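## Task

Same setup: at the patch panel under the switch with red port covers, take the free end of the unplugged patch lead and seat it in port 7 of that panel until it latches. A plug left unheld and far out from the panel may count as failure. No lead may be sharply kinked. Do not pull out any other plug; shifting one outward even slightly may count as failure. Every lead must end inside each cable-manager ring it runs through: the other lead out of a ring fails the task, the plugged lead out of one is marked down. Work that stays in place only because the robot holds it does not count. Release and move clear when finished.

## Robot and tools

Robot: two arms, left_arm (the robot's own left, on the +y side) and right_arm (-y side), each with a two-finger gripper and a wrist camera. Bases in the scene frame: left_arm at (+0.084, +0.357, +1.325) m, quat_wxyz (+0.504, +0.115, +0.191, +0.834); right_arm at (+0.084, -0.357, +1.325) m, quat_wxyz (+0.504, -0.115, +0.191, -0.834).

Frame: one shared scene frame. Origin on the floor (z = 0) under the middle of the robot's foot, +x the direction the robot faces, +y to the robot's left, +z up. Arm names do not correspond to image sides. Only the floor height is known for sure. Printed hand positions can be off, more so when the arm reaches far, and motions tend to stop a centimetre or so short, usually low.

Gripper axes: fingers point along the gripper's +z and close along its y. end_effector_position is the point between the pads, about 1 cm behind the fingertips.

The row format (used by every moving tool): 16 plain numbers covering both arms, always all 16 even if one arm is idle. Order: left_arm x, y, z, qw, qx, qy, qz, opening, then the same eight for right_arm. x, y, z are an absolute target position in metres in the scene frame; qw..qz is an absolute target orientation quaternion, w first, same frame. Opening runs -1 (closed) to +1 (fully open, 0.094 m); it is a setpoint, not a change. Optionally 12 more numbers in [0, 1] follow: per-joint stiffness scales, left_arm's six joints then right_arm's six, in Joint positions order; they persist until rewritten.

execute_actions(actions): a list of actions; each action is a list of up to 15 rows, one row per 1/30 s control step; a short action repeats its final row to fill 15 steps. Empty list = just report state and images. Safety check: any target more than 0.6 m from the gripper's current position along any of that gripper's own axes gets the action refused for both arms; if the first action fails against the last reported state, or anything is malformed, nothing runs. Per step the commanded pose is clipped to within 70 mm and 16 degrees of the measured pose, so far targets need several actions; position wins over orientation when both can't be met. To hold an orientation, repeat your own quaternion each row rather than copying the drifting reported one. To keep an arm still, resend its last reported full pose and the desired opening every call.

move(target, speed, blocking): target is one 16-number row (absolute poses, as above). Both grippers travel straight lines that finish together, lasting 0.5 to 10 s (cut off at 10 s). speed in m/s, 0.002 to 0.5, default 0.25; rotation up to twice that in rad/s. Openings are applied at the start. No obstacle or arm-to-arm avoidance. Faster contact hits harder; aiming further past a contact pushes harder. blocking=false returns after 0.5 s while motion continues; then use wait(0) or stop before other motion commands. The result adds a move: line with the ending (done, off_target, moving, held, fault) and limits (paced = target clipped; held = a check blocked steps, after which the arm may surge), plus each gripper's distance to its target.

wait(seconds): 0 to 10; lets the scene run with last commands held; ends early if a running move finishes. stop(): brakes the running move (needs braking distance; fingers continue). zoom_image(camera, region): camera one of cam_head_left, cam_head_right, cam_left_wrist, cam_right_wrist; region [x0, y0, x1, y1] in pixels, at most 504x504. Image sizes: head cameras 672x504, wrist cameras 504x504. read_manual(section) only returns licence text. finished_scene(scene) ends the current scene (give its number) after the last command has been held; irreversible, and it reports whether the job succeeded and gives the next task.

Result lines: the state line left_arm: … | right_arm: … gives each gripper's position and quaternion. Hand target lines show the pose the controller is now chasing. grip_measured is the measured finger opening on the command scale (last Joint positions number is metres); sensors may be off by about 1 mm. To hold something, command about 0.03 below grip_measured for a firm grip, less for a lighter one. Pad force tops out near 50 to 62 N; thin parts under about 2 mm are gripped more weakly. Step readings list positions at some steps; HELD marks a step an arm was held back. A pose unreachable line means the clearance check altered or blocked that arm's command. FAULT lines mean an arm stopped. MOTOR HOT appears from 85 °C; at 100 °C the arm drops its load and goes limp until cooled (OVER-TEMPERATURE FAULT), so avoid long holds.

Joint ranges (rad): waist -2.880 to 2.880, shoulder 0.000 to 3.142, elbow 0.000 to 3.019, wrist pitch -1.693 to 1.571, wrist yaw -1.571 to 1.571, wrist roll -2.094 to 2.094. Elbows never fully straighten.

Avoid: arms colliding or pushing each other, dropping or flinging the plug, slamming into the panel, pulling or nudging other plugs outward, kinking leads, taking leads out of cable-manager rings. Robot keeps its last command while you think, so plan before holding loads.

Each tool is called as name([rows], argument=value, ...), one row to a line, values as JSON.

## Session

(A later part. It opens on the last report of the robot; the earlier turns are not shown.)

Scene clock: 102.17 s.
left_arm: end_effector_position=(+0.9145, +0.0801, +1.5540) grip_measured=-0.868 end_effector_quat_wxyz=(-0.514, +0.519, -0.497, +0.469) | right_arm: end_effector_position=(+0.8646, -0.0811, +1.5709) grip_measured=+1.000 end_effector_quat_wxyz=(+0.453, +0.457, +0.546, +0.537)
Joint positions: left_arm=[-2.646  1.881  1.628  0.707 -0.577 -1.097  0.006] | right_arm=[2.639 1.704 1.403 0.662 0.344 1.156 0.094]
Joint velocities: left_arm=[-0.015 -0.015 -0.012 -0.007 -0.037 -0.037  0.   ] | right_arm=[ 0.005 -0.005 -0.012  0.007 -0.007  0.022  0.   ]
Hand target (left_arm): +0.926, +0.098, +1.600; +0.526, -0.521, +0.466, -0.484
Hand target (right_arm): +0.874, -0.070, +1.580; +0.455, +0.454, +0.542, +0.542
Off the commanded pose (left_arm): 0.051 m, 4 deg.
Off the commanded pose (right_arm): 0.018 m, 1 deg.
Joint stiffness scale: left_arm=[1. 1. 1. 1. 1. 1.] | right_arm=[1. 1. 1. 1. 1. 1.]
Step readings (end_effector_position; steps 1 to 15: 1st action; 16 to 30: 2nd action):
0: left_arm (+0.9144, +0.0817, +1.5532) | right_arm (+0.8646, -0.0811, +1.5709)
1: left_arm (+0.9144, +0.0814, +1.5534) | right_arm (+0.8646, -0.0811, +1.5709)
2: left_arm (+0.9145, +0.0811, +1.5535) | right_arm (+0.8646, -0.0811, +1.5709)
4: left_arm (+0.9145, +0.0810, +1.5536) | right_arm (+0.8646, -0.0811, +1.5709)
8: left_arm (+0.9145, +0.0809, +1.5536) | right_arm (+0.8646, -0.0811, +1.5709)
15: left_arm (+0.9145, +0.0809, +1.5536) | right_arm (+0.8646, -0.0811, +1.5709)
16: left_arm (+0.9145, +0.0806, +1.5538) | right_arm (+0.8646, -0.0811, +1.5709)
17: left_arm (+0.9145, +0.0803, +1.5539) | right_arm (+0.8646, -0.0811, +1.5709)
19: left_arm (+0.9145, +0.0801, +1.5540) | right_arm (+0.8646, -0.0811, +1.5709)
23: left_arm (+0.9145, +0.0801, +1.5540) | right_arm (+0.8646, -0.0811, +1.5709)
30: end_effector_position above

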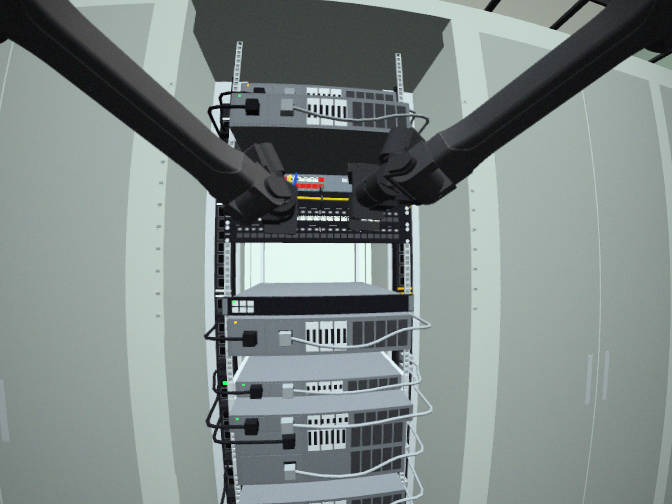

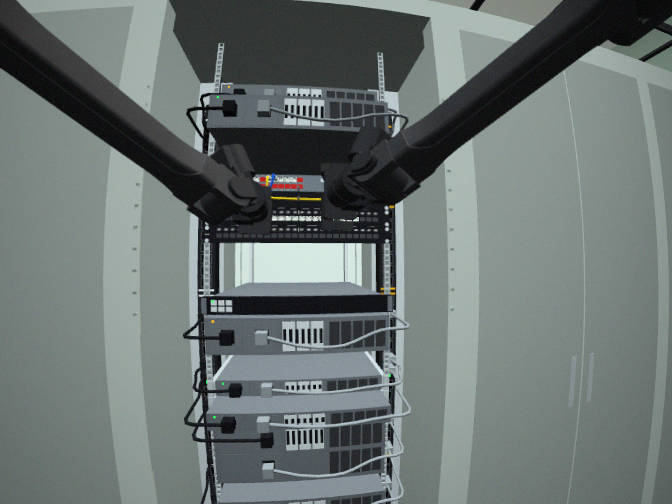

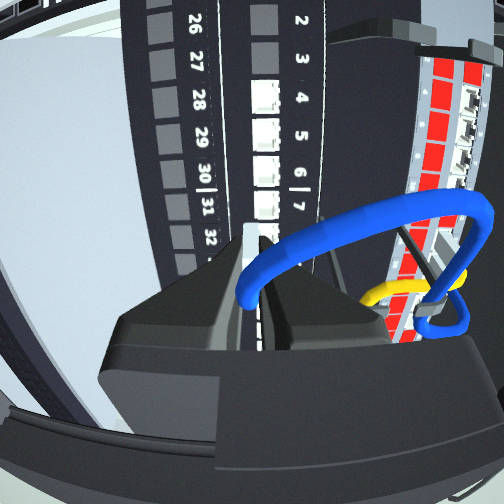

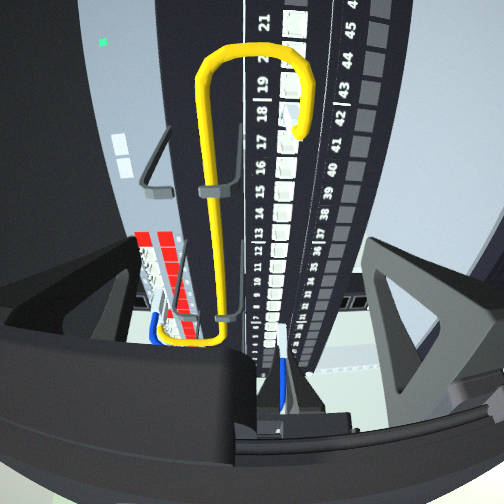

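execute_actions([
  [[0.918,0.09,1.61,0.526,-0.52,0.466,-0.484,-0.9,0.875,-0.07,1.58,0.4545,0.4545,0.5415,0.5415,1]],
  [[0.918,0.09,1.618,0.526,-0.52,0.466,-0.484,-0.9,0.875,-0.07,1.58,0.4545,0.4545,0.5415,0.5415,1]],
])

Scene clock: 103.37 s.
left_arm: end_effector_position=(+0.9145, +0.0900, +1.5669) grip_measured=-0.868 end_effector_quat_wxyz=(-0.521, +0.524, -0.488, +0.464) | right_arm: end_effector_position=(+0.8646, -0.0811, +1.5709) grip_measured=+1.000 end_effector_quat_wxyz=(+0.453, +0.457, +0.546, +0.537)
Joint positions: left_arm=[-2.646  1.862  1.628  0.707 -0.597 -1.09   0.006] | right_arm=[2.639 1.704 1.403 0.662 0.344 1.156 0.094]
Joint velocities: left_arm=[-0.015  0.005 -0.017 -0.022 -0.022  0.022 -0.   ] | right_arm=[-0.005 -0.005 -0.017 -0.007  0.022 -0.022  0.   ]
Hand target (left_arm): +0.916, +0.092, +1.617; +0.526, -0.521, +0.466, -0.485
Hand target (right_arm): +0.874, -0.070, +1.580; +0.455, +0.454, +0.542, +0.542
Off the commanded pose (left_arm): 0.051 m, 4 deg.
Off the commanded pose (right_arm): 0.018 m, 1 deg.
Joint stiffness scale: left_arm=[1. 1. 1. 1. 1. 1.] | right_arm=[1. 1. 1. 1. 1. 1.]
Step readings (end_effector_position; steps 1 to 15: 1st action; 16 to 30: 2nd action):
0: left_arm (+0.9145, +0.0801, +1.5540) | right_arm (+0.8646, -0.0811, +1.5709)
1: left_arm (+0.9145, +0.0812, +1.5538) | right_arm (+0.8646, -0.0811, +1.5709)
2: left_arm (+0.9144, +0.0823, +1.5540) | right_arm (+0.8646, -0.0811, +1.5709)
4: left_arm (+0.9144, +0.0837, +1.5557) | right_arm (+0.8646, -0.0811, +1.5709)
8: left_arm (+0.9145, +0.0863, +1.5611) | right_arm (+0.8646, -0.0811, +1.5709)
15: left_arm (+0.9145, +0.0879, +1.5641) | right_arm (+0.8646, -0.0811, +1.5709)
16: left_arm (+0.9145, +0.0881, +1.5640) | right_arm (+0.8646, -0.0811, +1.5709)
17: left_arm (+0.9145, +0.0885, +1.5642) | right_arm (+0.8646, -0.0811, +1.5709)
19: left_arm (+0.9145, +0.0888, +1.5647) | right_arm (+0.8646, -0.0811, +1.5709)
23: left_arm (+0.9145, +0.0895, +1.5661) | right_arm (+0.8646, -0.0811, +1.5709)
30: end_effector_position above

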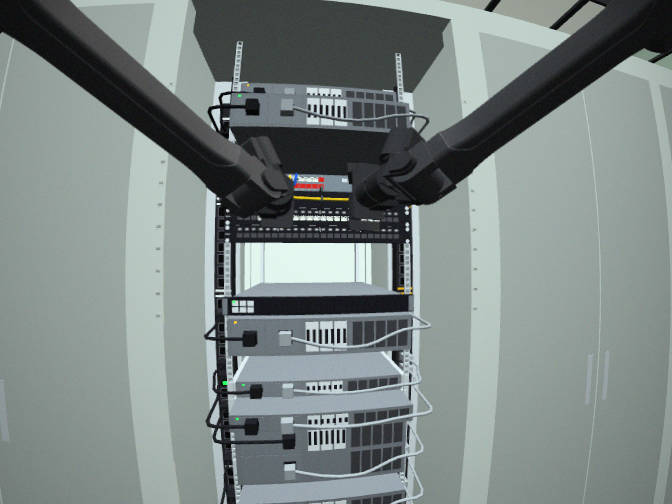

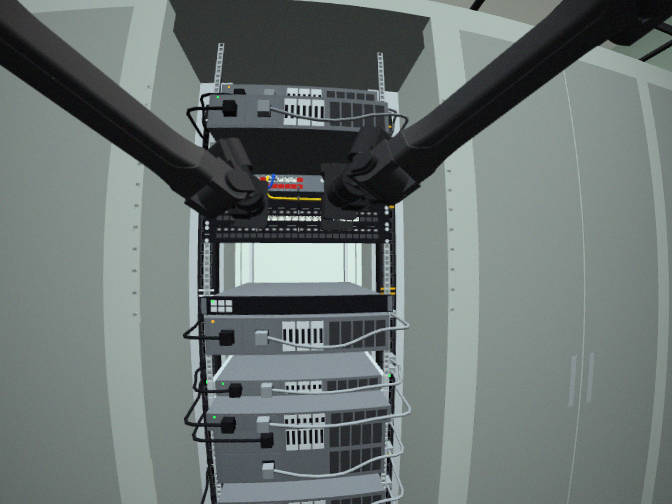

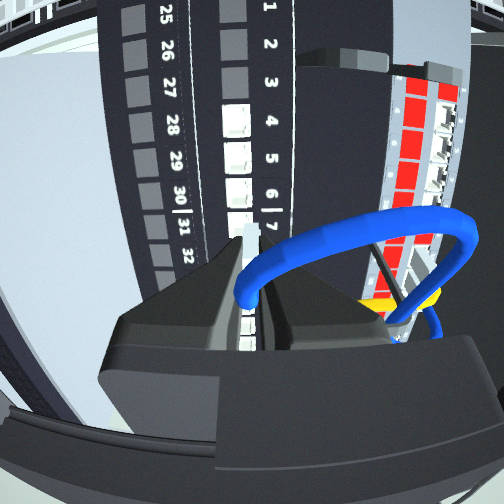

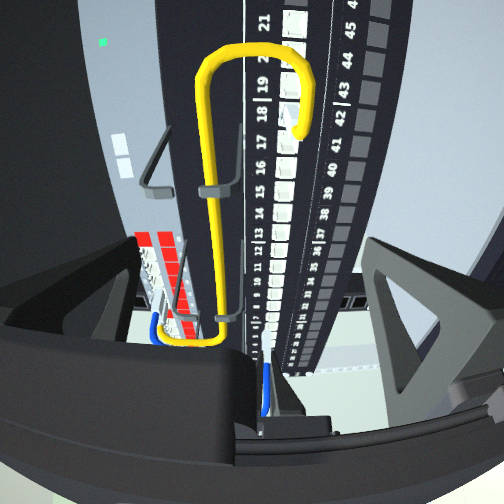

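execute_actions([
  [[0.93,0.095,1.600,0.526,-0.52,0.466,-0.484,-0.9,0.875,-0.07,1.58,0.4545,0.4545,0.5415,0.5415,1]],
  [[0.938,0.097,1.597,0.526,-0.52,0.466,-0.484,-0.9,0.875,-0.07,1.58,0.4545,0.4545,0.5415,0.5415,1]],
])

Scene clock: 104.60 s.
left_arm: end_effector_position=(+0.9189, +0.0860, +1.5740) grip_measured=-0.868 end_effector_quat_wxyz=(-0.518, +0.517, -0.487, +0.476) | right_arm: end_effector_position=(+0.8646, -0.0811, +1.5709) grip_measured=+1.000 end_effector_quat_wxyz=(+0.453, +0.457, +0.546, +0.537)
Joint positions: left_arm=[-2.646  1.866  1.647  0.7   -0.57  -1.095  0.006] | right_arm=[2.639 1.704 1.403 0.662 0.344 1.156 0.094]
Joint velocities: left_arm=[-0.024 -0.015  0.002  0.002  0.066 -0.022  0.001] | right_arm=[-0.005 -0.005 -0.002  0.022 -0.11   0.051  0.   ]
Hand target (left_arm): +0.935, +0.098, +1.597; +0.526, -0.520, +0.467, -0.484
Hand target (right_arm): +0.874, -0.070, +1.580; +0.455, +0.454, +0.542, +0.542
Off the commanded pose (left_arm): 0.032 m, 3 deg.
Off the commanded pose (right_arm): 0.018 m, 1 deg.
Joint stiffness scale: left_arm=[1. 1. 1. 1. 1. 1.] | right_arm=[1. 1. 1. 1. 1. 1.]
Step readings (end_effector_position; steps 1 to 15: 1st action; 16 to 30: 2nd action):
0: left_arm (+0.9145, +0.0900, +1.5669) | right_arm (+0.8646, -0.0811, +1.5709)
1: left_arm (+0.9146, +0.0888, +1.5675) | right_arm (+0.8646, -0.0811, +1.5709)
2: left_arm (+0.9148, +0.0879, +1.5682) | right_arm (+0.8646, -0.0811, +1.5709)
4: left_arm (+0.9149, +0.0874, +1.5686) | right_arm (+0.8646, -0.0811, +1.5709)
8: left_arm (+0.9150, +0.0874, +1.5689) | right_arm (+0.8646, -0.0811, +1.5709)
15: left_arm (+0.9151, +0.0874, +1.5691) | right_arm (+0.8646, -0.0811, +1.5709)
16: left_arm (+0.9154, +0.0869, +1.5698) | right_arm (+0.8646, -0.0811, +1.5709)
17: left_arm (+0.9162, +0.0864, +1.5708) | right_arm (+0.8646, -0.0811, +1.5709)
19: left_arm (+0.9180, +0.0863, +1.5735) | right_arm (+0.8646, -0.0811, +1.5709)
23: left_arm (+0.9187, +0.0860, +1.5739) | right_arm (+0.8646, -0.0811, +1.5709)
30: end_effector_position above

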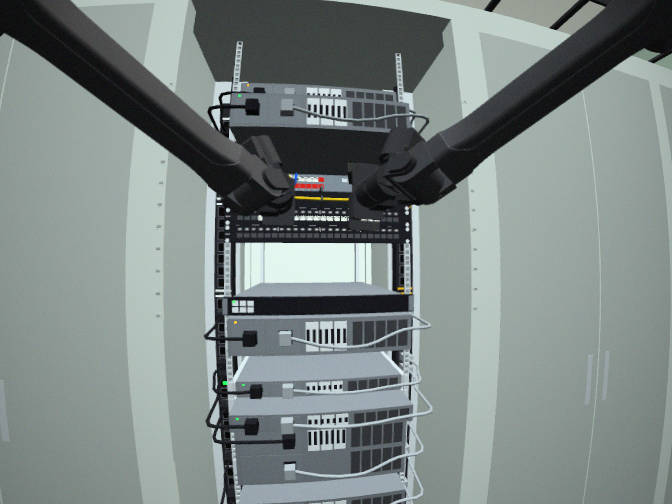

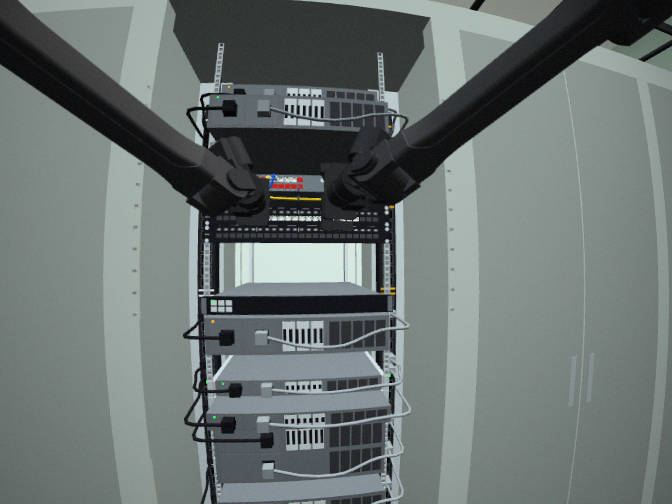

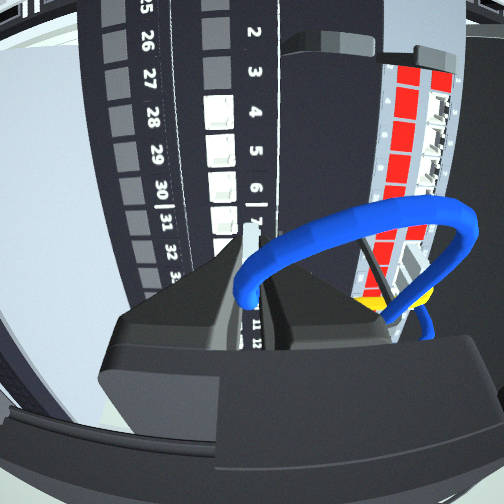

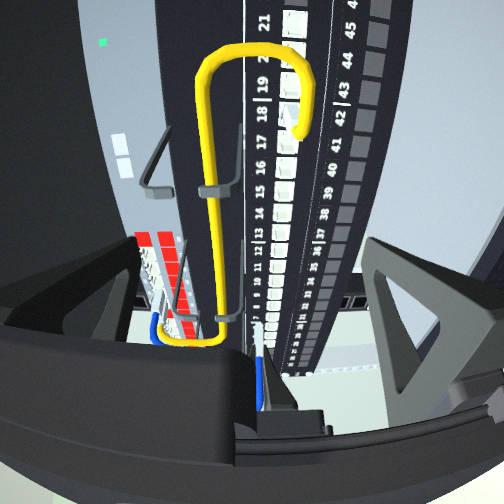

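Now both joints are on the forward side. Lower.

execute_actions([
  [[0.940,0.100,1.588,0.528,-0.52,0.461,-0.49,-0.9,0.875,-0.07,1.58,0.4545,0.4545,0.5415,0.5415,1]],
  [[0.940,0.101,1.582,0.528,-0.52,0.461,-0.49,-0.9,0.875,-0.07,1.58,0.4545,0.4545,0.5415,0.5415,1]],
])

zoom_image(camera="cam_right_wrist", region=[200,260,350,400])

Scene clock: 105.93 s.
left_arm: end_effector_position=(+0.9224, +0.0859, +1.5644) grip_measured=-0.868 end_effector_quat_wxyz=(-0.514, +0.515, -0.490, +0.480) | right_arm: end_effector_position=(+0.8646, -0.0811, +1.5709) grip_measured=+1.000 end_effector_quat_wxyz=(+0.453, +0.457, +0.546, +0.537)
Joint positions: left_arm=[-2.635  1.878  1.648  0.7   -0.551 -1.107  0.006] | right_arm=[2.639 1.704 1.403 0.662 0.344 1.156 0.094]
Joint velocities: left_arm=[-0.005 -0.015 -0.012 -0.007  0.007 -0.022 -0.   ] | right_arm=[-0.005  0.005 -0.012 -0.017 -0.007  0.007  0.   ]
Hand target (left_arm): +0.938, +0.102, +1.582; +0.527, -0.519, +0.461, -0.490
Hand target (right_arm): +0.874, -0.070, +1.580; +0.455, +0.454, +0.542, +0.542
Off the commanded pose (left_arm): 0.029 m, 4 deg.
Off the commanded pose (right_arm): 0.018 m, 1 deg.
Joint stiffness scale: left_arm=[1. 1. 1. 1. 1. 1.] | right_arm=[1. 1. 1. 1. 1. 1.]
Step readings (end_effector_position; steps 1 to 15: 1st action; 16 to 30: 2nd action):
0: left_arm (+0.9189, +0.0860, +1.5740) | right_arm (+0.8646, -0.0811, +1.5709)
1: left_arm (+0.9191, +0.0852, +1.5737) | right_arm (+0.8646, -0.0811, +1.5709)
2: left_arm (+0.9196, +0.0846, +1.5734) | right_arm (+0.8646, -0.0811, +1.5709)
4: left_arm (+0.9203, +0.0845, +1.5714) | right_arm (+0.8646, -0.0811, +1.5709)
8: left_arm (+0.9213, +0.0849, +1.5668) | right_arm (+0.8646, -0.0811, +1.5709)
15: left_arm (+0.9214, +0.0846, +1.5655) | right_arm (+0.8646, -0.0811, +1.5709)
16: left_arm (+0.9215, +0.0845, +1.5656) | right_arm (+0.8646, -0.0811, +1.5709)
17: left_arm (+0.9215, +0.0842, +1.5654) | right_arm (+0.8646, -0.0811, +1.5709)
19: left_arm (+0.9218, +0.0846, +1.5653) | right_arm (+0.8646, -0.0811, +1.5709)
23: left_arm (+0.9222, +0.0854, +1.5646) | right_arm (+0.8646, -0.0811, +1.5709)
30: end_effector_position above

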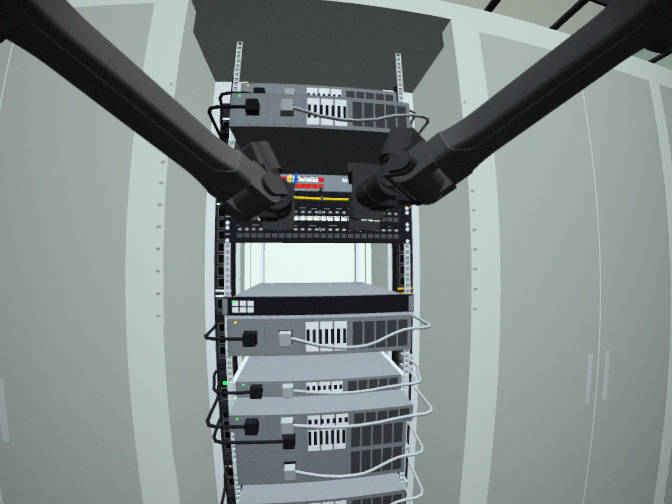

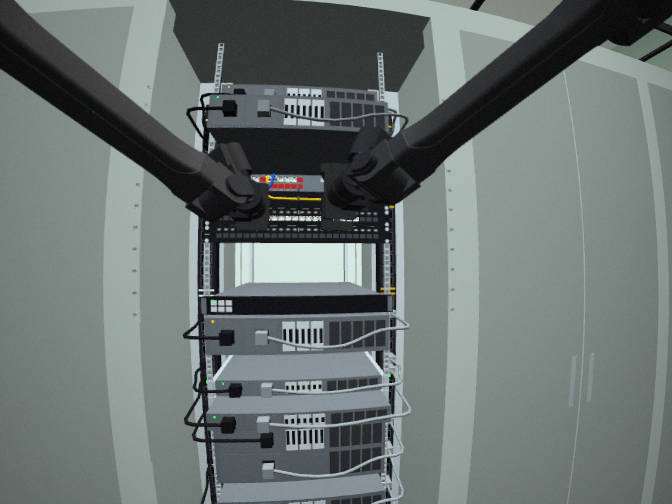

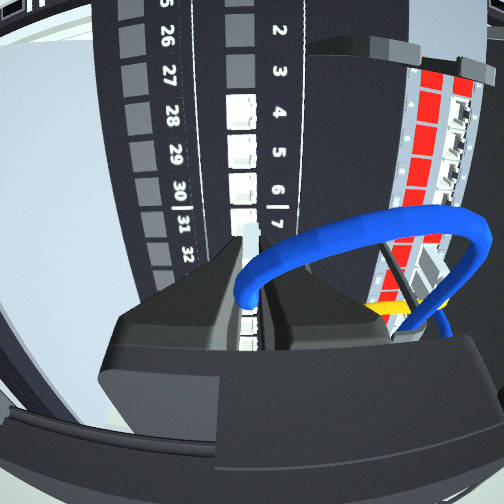

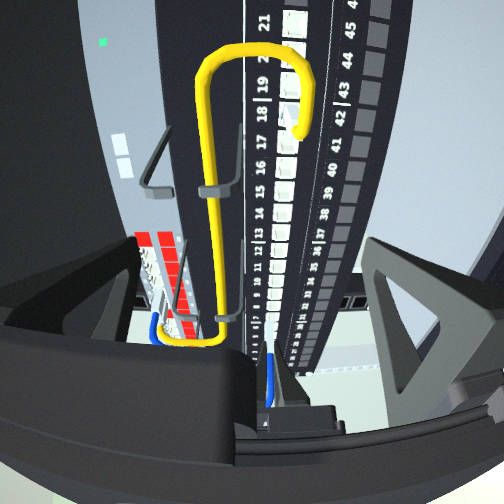

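Region (200, 260, 350, 400) of cam_right_wrist's 504x504 image, scaled by 3.360, with more detail than that image has; it fills the top 470 rows of this view, and the rest is white.

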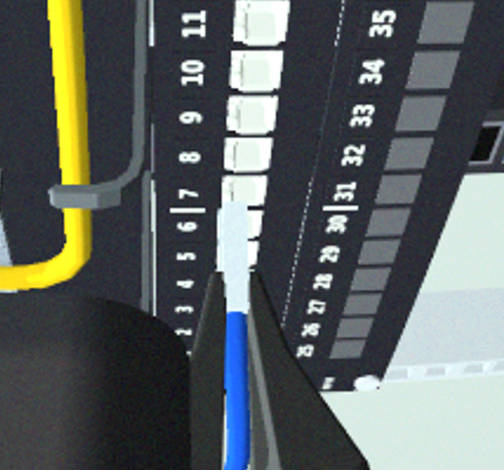

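execute_actions([
  [[0.941,0.101,1.579,0.533,-0.525,0.455,-0.484,-0.9,0.875,-0.07,1.58,0.4545,0.4545,0.5415,0.5415,1]],
  [[0.942,0.101,1.577,0.533,-0.525,0.455,-0.484,-0.9,0.875,-0.07,1.58,0.4545,0.4545,0.5415,0.5415,1]],
])

zoom_image(camera="cam_right_wrist", region=[200,260,350,400])

Scene clock: 107.17 s.
left_arm: end_effector_position=(+0.9232, +0.0846, +1.5562) grip_measured=-0.868 end_effector_quat_wxyz=(-0.516, +0.521, -0.488, +0.474) | right_arm: end_effector_position=(+0.8646, -0.0811, +1.5709) grip_measured=+1.000 end_effector_quat_wxyz=(+0.453, +0.457, +0.546, +0.537)
Joint positions: left_arm=[-2.635  1.894  1.654  0.709 -0.567 -1.107  0.006] | right_arm=[2.639 1.704 1.403 0.662 0.344 1.156 0.094]
Joint velocities: left_arm=[-0.005 -0.005 -0.002  0.002  0.022  0.037 -0.   ] | right_arm=[-0.015 -0.015 -0.007  0.002 -0.022  0.037  0.   ]
Hand target (left_arm): +0.939, +0.102, +1.577; +0.532, -0.525, +0.455, -0.484
Hand target (right_arm): +0.874, -0.070, +1.580; +0.455, +0.454, +0.542, +0.542
Off the commanded pose (left_arm): 0.032 m, 4 deg.
Off the commanded pose (right_arm): 0.018 m, 1 deg.
Joint stiffness scale: left_arm=[1. 1. 1. 1. 1. 1.] | right_arm=[1. 1. 1. 1. 1. 1.]
Step readings (end_effector_position; steps 1 to 15: 1st action; 16 to 30: 2nd action):
0: left_arm (+0.9224, +0.0859, +1.5644) | right_arm (+0.8646, -0.0811, +1.5709)
1: left_arm (+0.9224, +0.0868, +1.5634) | right_arm (+0.8646, -0.0811, +1.5709)
2: left_arm (+0.9227, +0.0877, +1.5634) | right_arm (+0.8646, -0.0811, +1.5709)
4: left_arm (+0.9232, +0.0874, +1.5621) | right_arm (+0.8646, -0.0811, +1.5709)
8: left_arm (+0.9233, +0.0855, +1.5581) | right_arm (+0.8646, -0.0811, +1.5709)
15: left_arm (+0.9233, +0.0845, +1.5561) | right_arm (+0.8646, -0.0811, +1.5709)
16: left_arm (+0.9233, +0.0846, +1.5562) | right_arm (+0.8646, -0.0811, +1.5709)
17: left_arm (+0.9233, +0.0846, +1.5563) | right_arm (+0.8646, -0.0811, +1.5709)
19: left_arm (+0.9232, +0.0846, +1.5561) | right_arm (+0.8646, -0.0811, +1.5709)
23: left_arm (+0.9232, +0.0846, +1.5562) | right_arm (+0.8646, -0.0811, +1.5709)
30: end_effector_position above

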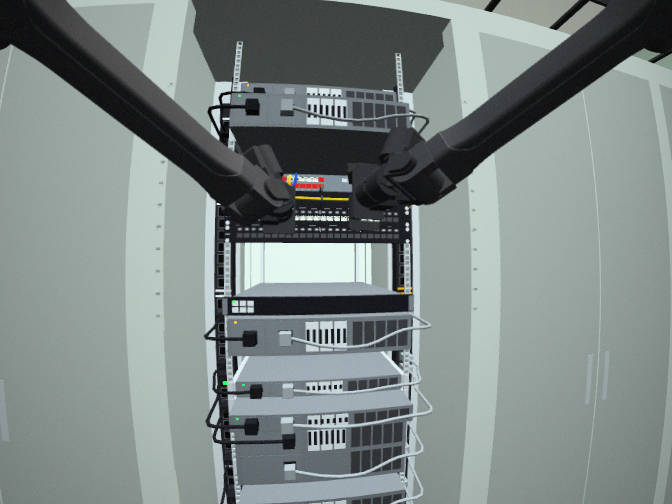

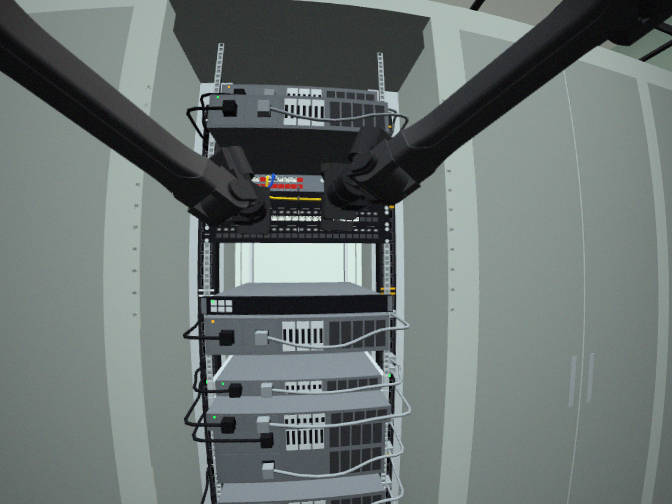

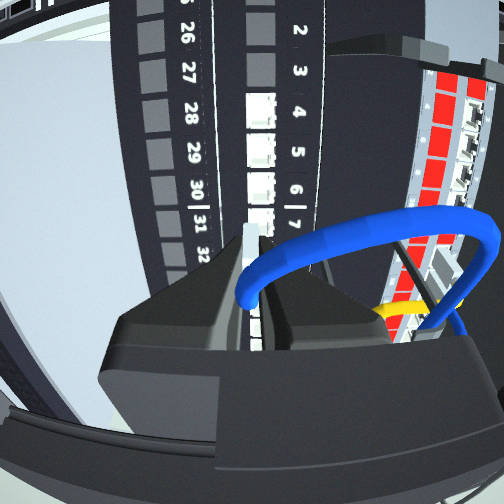

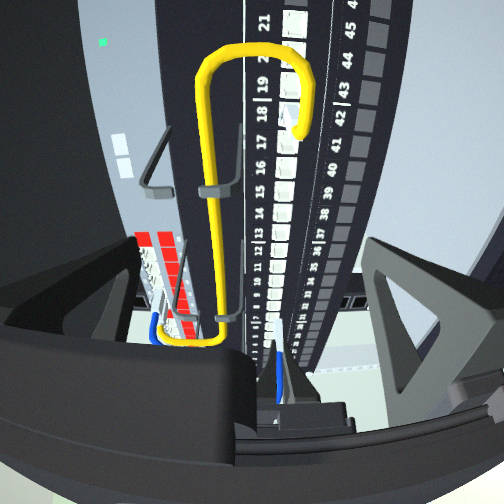

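Region (200, 260, 350, 400) of cam_right_wrist's 504x504 image, scaled by 3.360, with more detail than that image has; it fills the top 470 rows of this view, and the rest is white.

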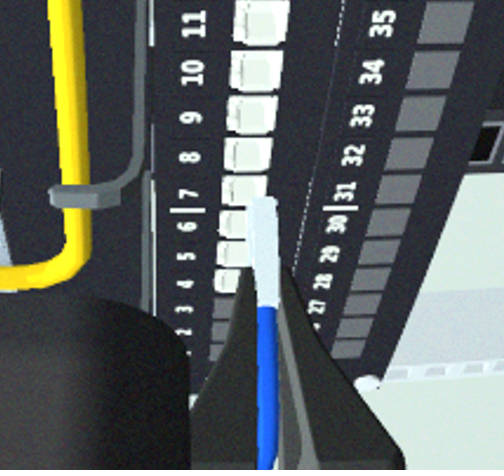

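execute_actions([
  [[0.944,0.103,1.581,0.533,-0.525,0.455,-0.484,-0.9,0.875,-0.07,1.58,0.4545,0.4545,0.5415,0.5415,1]],
])

Scene clock: 107.80 s.
left_arm: end_effector_position=(+0.9248, +0.0855, +1.5599) grip_measured=-0.868 end_effector_quat_wxyz=(-0.517, +0.521, -0.485, +0.476) | right_arm: end_effector_position=(+0.8646, -0.0811, +1.5709) grip_measured=+1.000 end_effector_quat_wxyz=(+0.453, +0.457, +0.546, +0.537)
Joint positions: left_arm=[-2.635  1.894  1.661  0.709 -0.567 -1.107  0.006] | right_arm=[2.639 1.704 1.403 0.662 0.344 1.156 0.094]
Joint velocities: left_arm=[-0.015 -0.015 -0.002  0.002 -0.066 -0.022 -0.001] | right_arm=[ 0.005 -0.005  0.007 -0.012  0.022  0.007  0.   ]
Hand target (left_arm): +0.941, +0.104, +1.581; +0.532, -0.525, +0.455, -0.484
Hand target (right_arm): +0.874, -0.070, +1.580; +0.455, +0.454, +0.542, +0.542
Off the commanded pose (left_arm): 0.033 m, 4 deg.
Off the commanded pose (right_arm): 0.018 m, 1 deg.
Joint stiffness scale: left_arm=[1. 1. 1. 1. 1. 1.] | right_arm=[1. 1. 1. 1. 1. 1.]
Step readings (end_effector_position):
0: left_arm (+0.9232, +0.0846, +1.5562) | right_arm (+0.8646, -0.0811, +1.5709)
1: left_arm (+0.9233, +0.0846, +1.5564) | right_arm (+0.8646, -0.0811, +1.5709)
2: left_arm (+0.9235, +0.0847, +1.5568) | right_arm (+0.8646, -0.0811, +1.5709)
4: left_arm (+0.9239, +0.0850, +1.5578) | right_arm (+0.8646, -0.0811, +1.5709)
8: left_arm (+0.9246, +0.0854, +1.5595) | right_arm (+0.8646, -0.0811, +1.5709)
15: end_effector_position above

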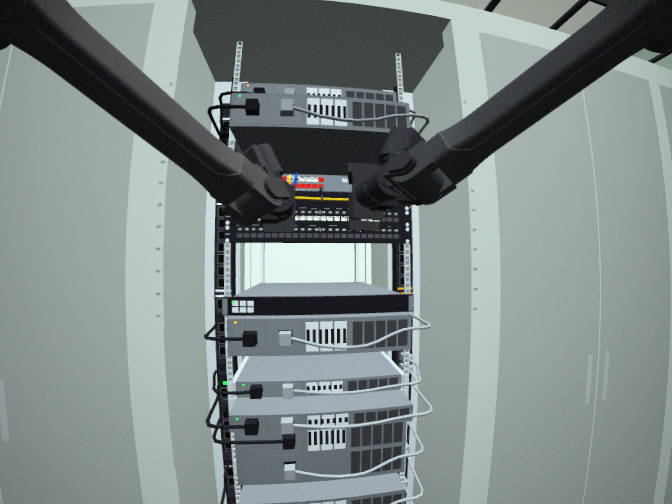

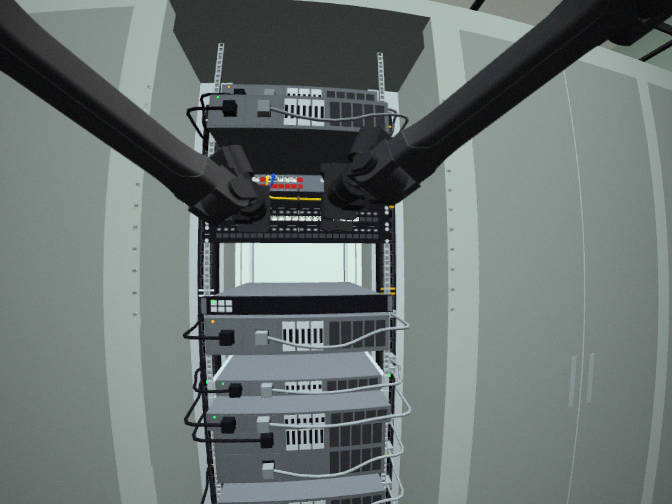

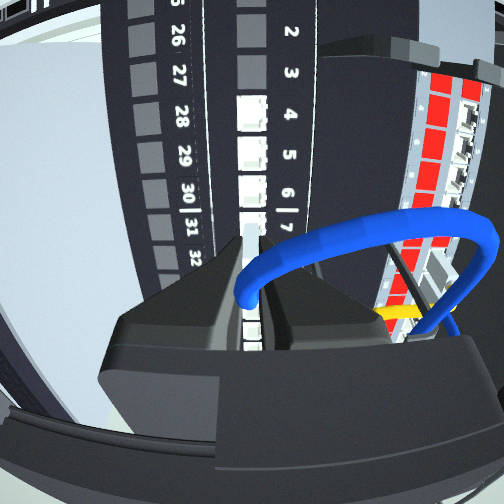

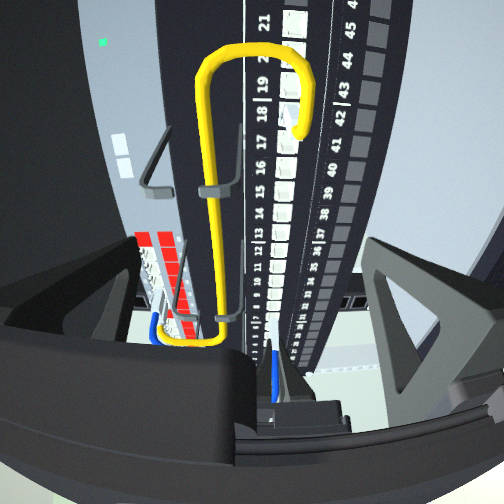

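Aligned. Advance.

execute_actions([
  [[0.946,0.103,1.581,0.533,-0.525,0.455,-0.484,-0.9,0.875,-0.07,1.58,0.4545,0.4545,0.5415,0.5415,1],[0.948,0.103,1.581,0.533,-0.525,0.455,-0.484,-0.9,0.875,-0.07,1.58,0.4545,0.4545,0.5415,0.5415,1],[0.950,0.103,1.581,0.533,-0.525,0.455,-0.484,-0.9,0.875,-0.07,1.58,0.4545,0.4545,0.5415,0.5415,1]],
])

zoom_image(camera="cam_right_wrist", region=[200,260,350,400])

Scene clock: 108.43 s.
left_arm: end_effector_position=(+0.9297, +0.0871, +1.5634) grip_measured=-0.868 end_effector_quat_wxyz=(-0.520, +0.521, -0.480, +0.478) | right_arm: end_effector_position=(+0.8646, -0.0811, +1.5709) grip_measured=+1.000 end_effector_quat_wxyz=(+0.453, +0.457, +0.546, +0.537)
Joint positions: left_arm=[-2.632  1.901  1.681  0.709 -0.565 -1.107  0.006] | right_arm=[2.639 1.704 1.403 0.662 0.344 1.156 0.094]
Joint velocities: left_arm=[-0.015  0.005 -0.002 -0.017 -0.007 -0.051 -0.   ] | right_arm=[-0.005 -0.015 -0.007 -0.007  0.051  0.051  0.   ]
Hand target (left_arm): +0.947, +0.104, +1.581; +0.533, -0.525, +0.455, -0.484
Hand target (right_arm): +0.874, -0.070, +1.580; +0.455, +0.454, +0.542, +0.542
Off the commanded pose (left_arm): 0.031 m, 3 deg.
Off the commanded pose (right_arm): 0.018 m, 1 deg.
Joint stiffness scale: left_arm=[1. 1. 1. 1. 1. 1.] | right_arm=[1. 1. 1. 1. 1. 1.]
Step readings (end_effector_position):
0: left_arm (+0.9248, +0.0855, +1.5599) | right_arm (+0.8646, -0.0811, +1.5709)
1: left_arm (+0.9248, +0.0855, +1.5601) | right_arm (+0.8646, -0.0811, +1.5709)
2: left_arm (+0.9253, +0.0858, +1.5605) | right_arm (+0.8646, -0.0811, +1.5709)
4: left_arm (+0.9271, +0.0859, +1.5619) | right_arm (+0.8646, -0.0811, +1.5709)
8: left_arm (+0.9297, +0.0873, +1.5637) | right_arm (+0.8646, -0.0811, +1.5709)
15: end_effector_position above

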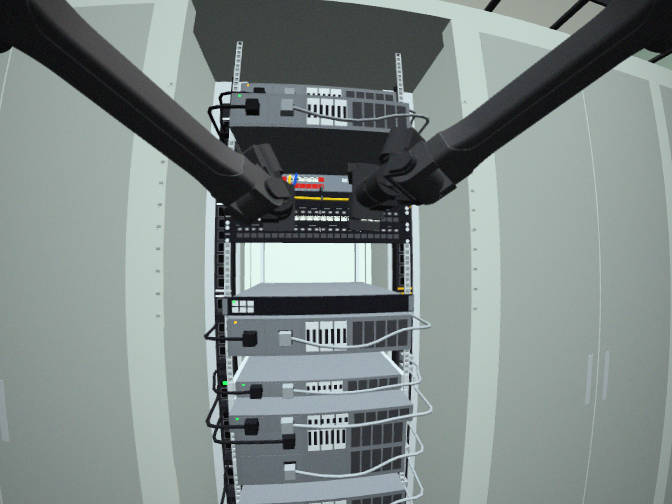

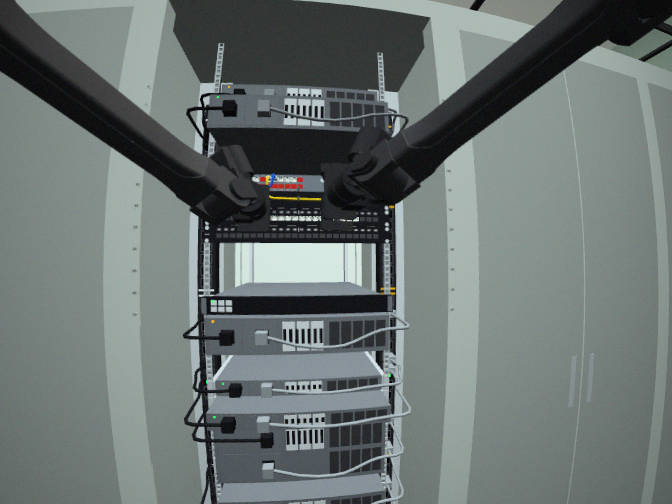

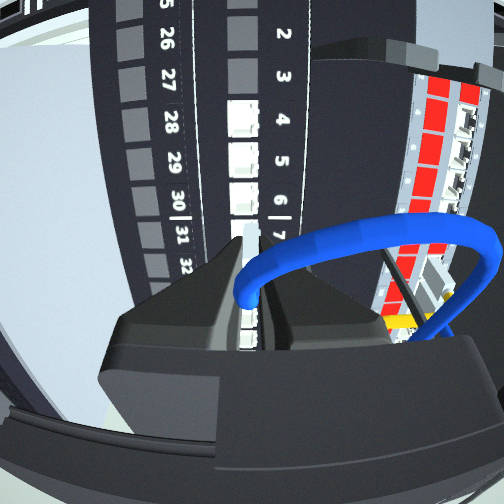

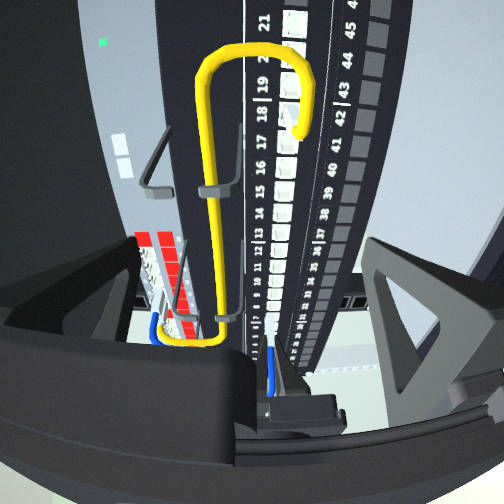

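Region (200, 260, 350, 400) of cam_right_wrist's 504x504 image, scaled by 3.360, with more detail than that image has; it fills the top 470 rows of this view, and the rest is white.

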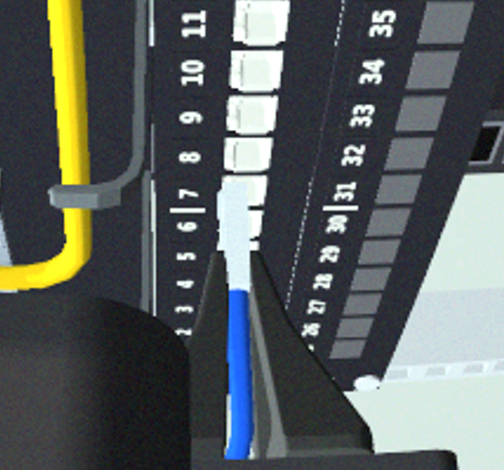

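execute_actions([
  [[0.950,0.102,1.5785,0.533,-0.525,0.455,-0.484,-0.9,0.875,-0.07,1.58,0.4545,0.4545,0.5415,0.5415,1]],
])

zoom_image(camera="cam_right_wrist", region=[200,260,350,400])

Scene clock: 109.13 s.
left_arm: end_effector_position=(+0.9297, +0.0871, +1.5634) grip_measured=-0.868 end_effector_quat_wxyz=(-0.520, +0.521, -0.480, +0.478) | right_arm: end_effector_position=(+0.8646, -0.0811, +1.5709) grip_measured=+1.000 end_effector_quat_wxyz=(+0.453, +0.457, +0.546, +0.537)
Joint positions: left_arm=[-2.632  1.901  1.681  0.709 -0.565 -1.107  0.006] | right_arm=[2.639 1.704 1.403 0.662 0.344 1.156 0.094]
Joint velocities: left_arm=[-0.015 -0.005 -0.002 -0.007  0.066 -0.11  -0.001] | right_arm=[-0.024  0.005 -0.007  0.002 -0.022 -0.022  0.   ]
Hand target (left_arm): +0.947, +0.103, +1.579; +0.533, -0.525, +0.455, -0.484
Hand target (right_arm): +0.874, -0.070, +1.580; +0.455, +0.454, +0.542, +0.542
Off the commanded pose (left_arm): 0.029 m, 3 deg.
Off the commanded pose (right_arm): 0.018 m, 1 deg.
Joint stiffness scale: left_arm=[1. 1. 1. 1. 1. 1.] | right_arm=[1. 1. 1. 1. 1. 1.]
Step readings (end_effector_position):
0: left_arm (+0.9297, +0.0871, +1.5634) | right_arm (+0.8646, -0.0811, +1.5709)
1: left_arm (+0.9297, +0.0871, +1.5634) | right_arm (+0.8646, -0.0811, +1.5709)
2: left_arm (+0.9297, +0.0871, +1.5634) | right_arm (+0.8646, -0.0811, +1.5709)
4: left_arm (+0.9297, +0.0871, +1.5634) | right_arm (+0.8646, -0.0811, +1.5709)
8: left_arm (+0.9297, +0.0871, +1.5634) | right_arm (+0.8646, -0.0811, +1.5709)
15: end_effector_position above

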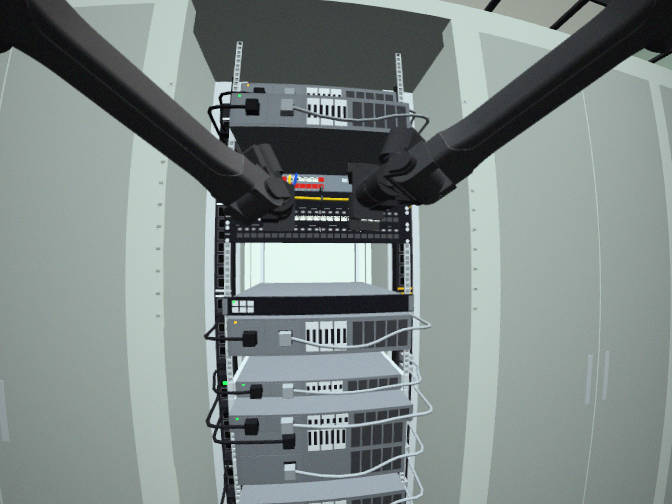

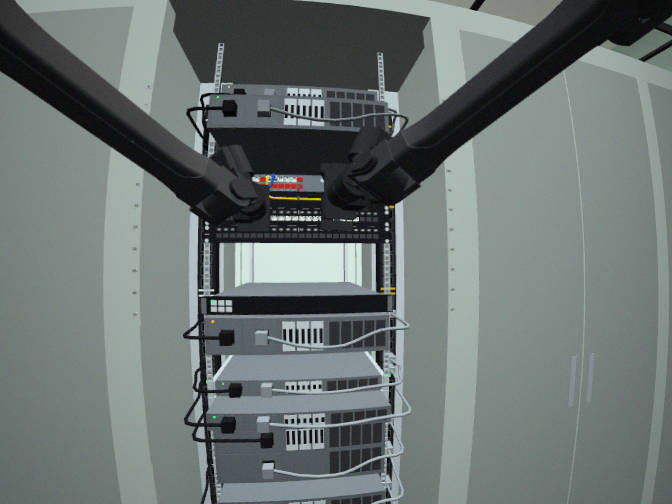

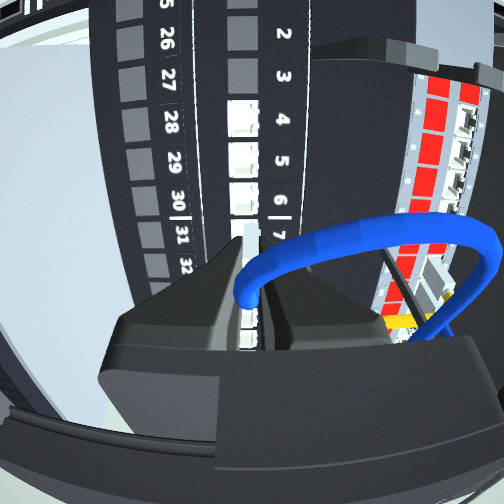

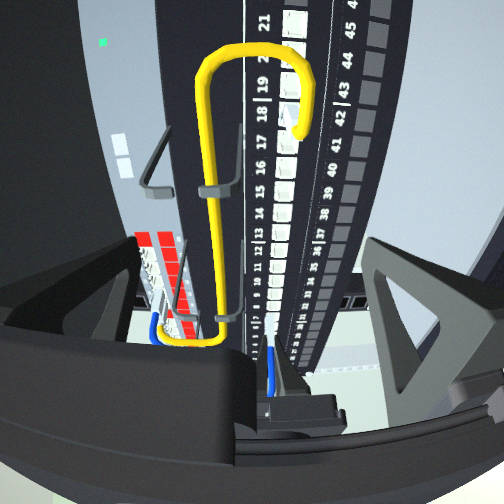

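Region (200, 260, 350, 400) of cam_right_wrist's 504x504 image, scaled by 3.360, with more detail than that image has; it fills the top 470 rows of this view, and the rest is white.

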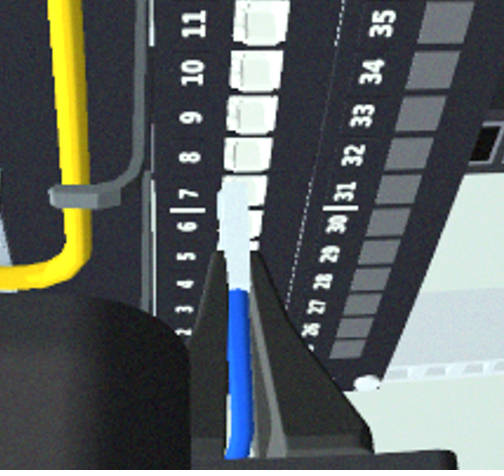

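execute_actions([
  [[0.9505,0.1015,1.5765,0.533,-0.525,0.455,-0.484,-0.9,0.875,-0.07,1.58,0.4545,0.4545,0.5415,0.5415,1]],
])

Scene clock: 109.70 s.
left_arm: end_effector_position=(+0.9297, +0.0870, +1.5631) grip_measured=-0.868 end_effector_quat_wxyz=(-0.519, +0.521, -0.480, +0.478) | right_arm: end_effector_position=(+0.8646, -0.0811, +1.5709) grip_measured=+1.000 end_effector_quat_wxyz=(+0.453, +0.457, +0.546, +0.537)
Joint positions: left_arm=[-2.632  1.902  1.681  0.709 -0.565 -1.107  0.006] | right_arm=[2.639 1.704 1.403 0.662 0.344 1.156 0.094]
Joint velocities: left_arm=[-0.015 -0.005  0.002  0.007 -0.007 -0.022 -0.001] | right_arm=[-0.005 -0.015  0.007 -0.002 -0.095  0.051  0.   ]
Hand target (left_arm): +0.948, +0.103, +1.576; +0.533, -0.525, +0.455, -0.484
Hand target (right_arm): +0.874, -0.070, +1.580; +0.455, +0.454, +0.542, +0.542
Off the commanded pose (left_arm): 0.029 m, 3 deg.
Off the commanded pose (right_arm): 0.018 m, 1 deg.
Joint stiffness scale: left_arm=[1. 1. 1. 1. 1. 1.] | right_arm=[1. 1. 1. 1. 1. 1.]
Step readings (end_effector_position):
0: left_arm (+0.9297, +0.0871, +1.5634) | right_arm (+0.8646, -0.0811, +1.5709)
1: left_arm (+0.9297, +0.0870, +1.5631) | right_arm (+0.8646, -0.0811, +1.5709)
2: left_arm (+0.9297, +0.0870, +1.5631) | right_arm (+0.8646, -0.0811, +1.5709)
4: left_arm (+0.9297, +0.0870, +1.5631) | right_arm (+0.8646, -0.0811, +1.5709)
8: left_arm (+0.9297, +0.0870, +1.5631) | right_arm (+0.8646, -0.0811, +1.5709)
15: end_effector_position above

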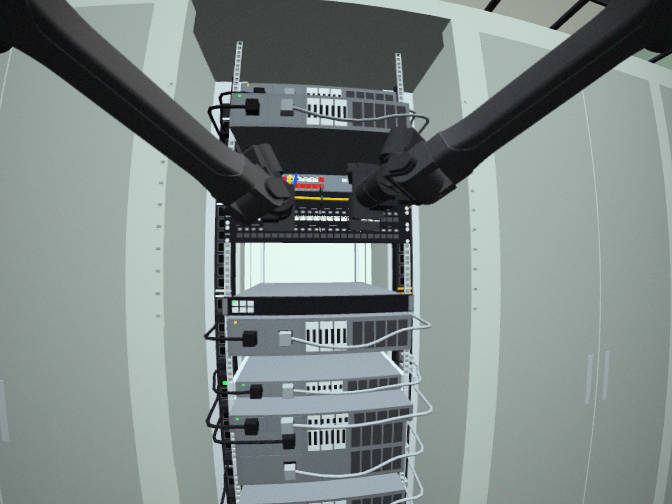

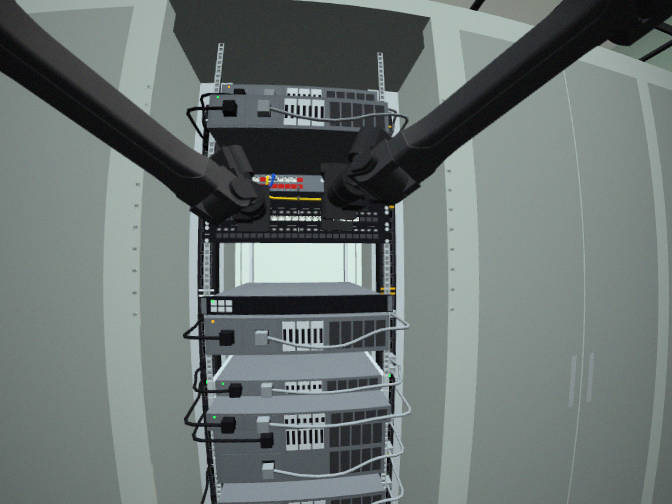

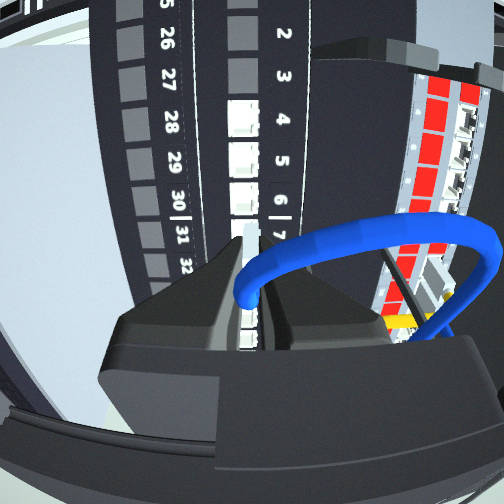

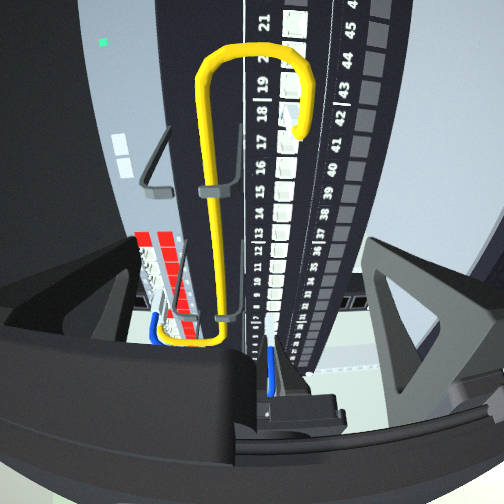

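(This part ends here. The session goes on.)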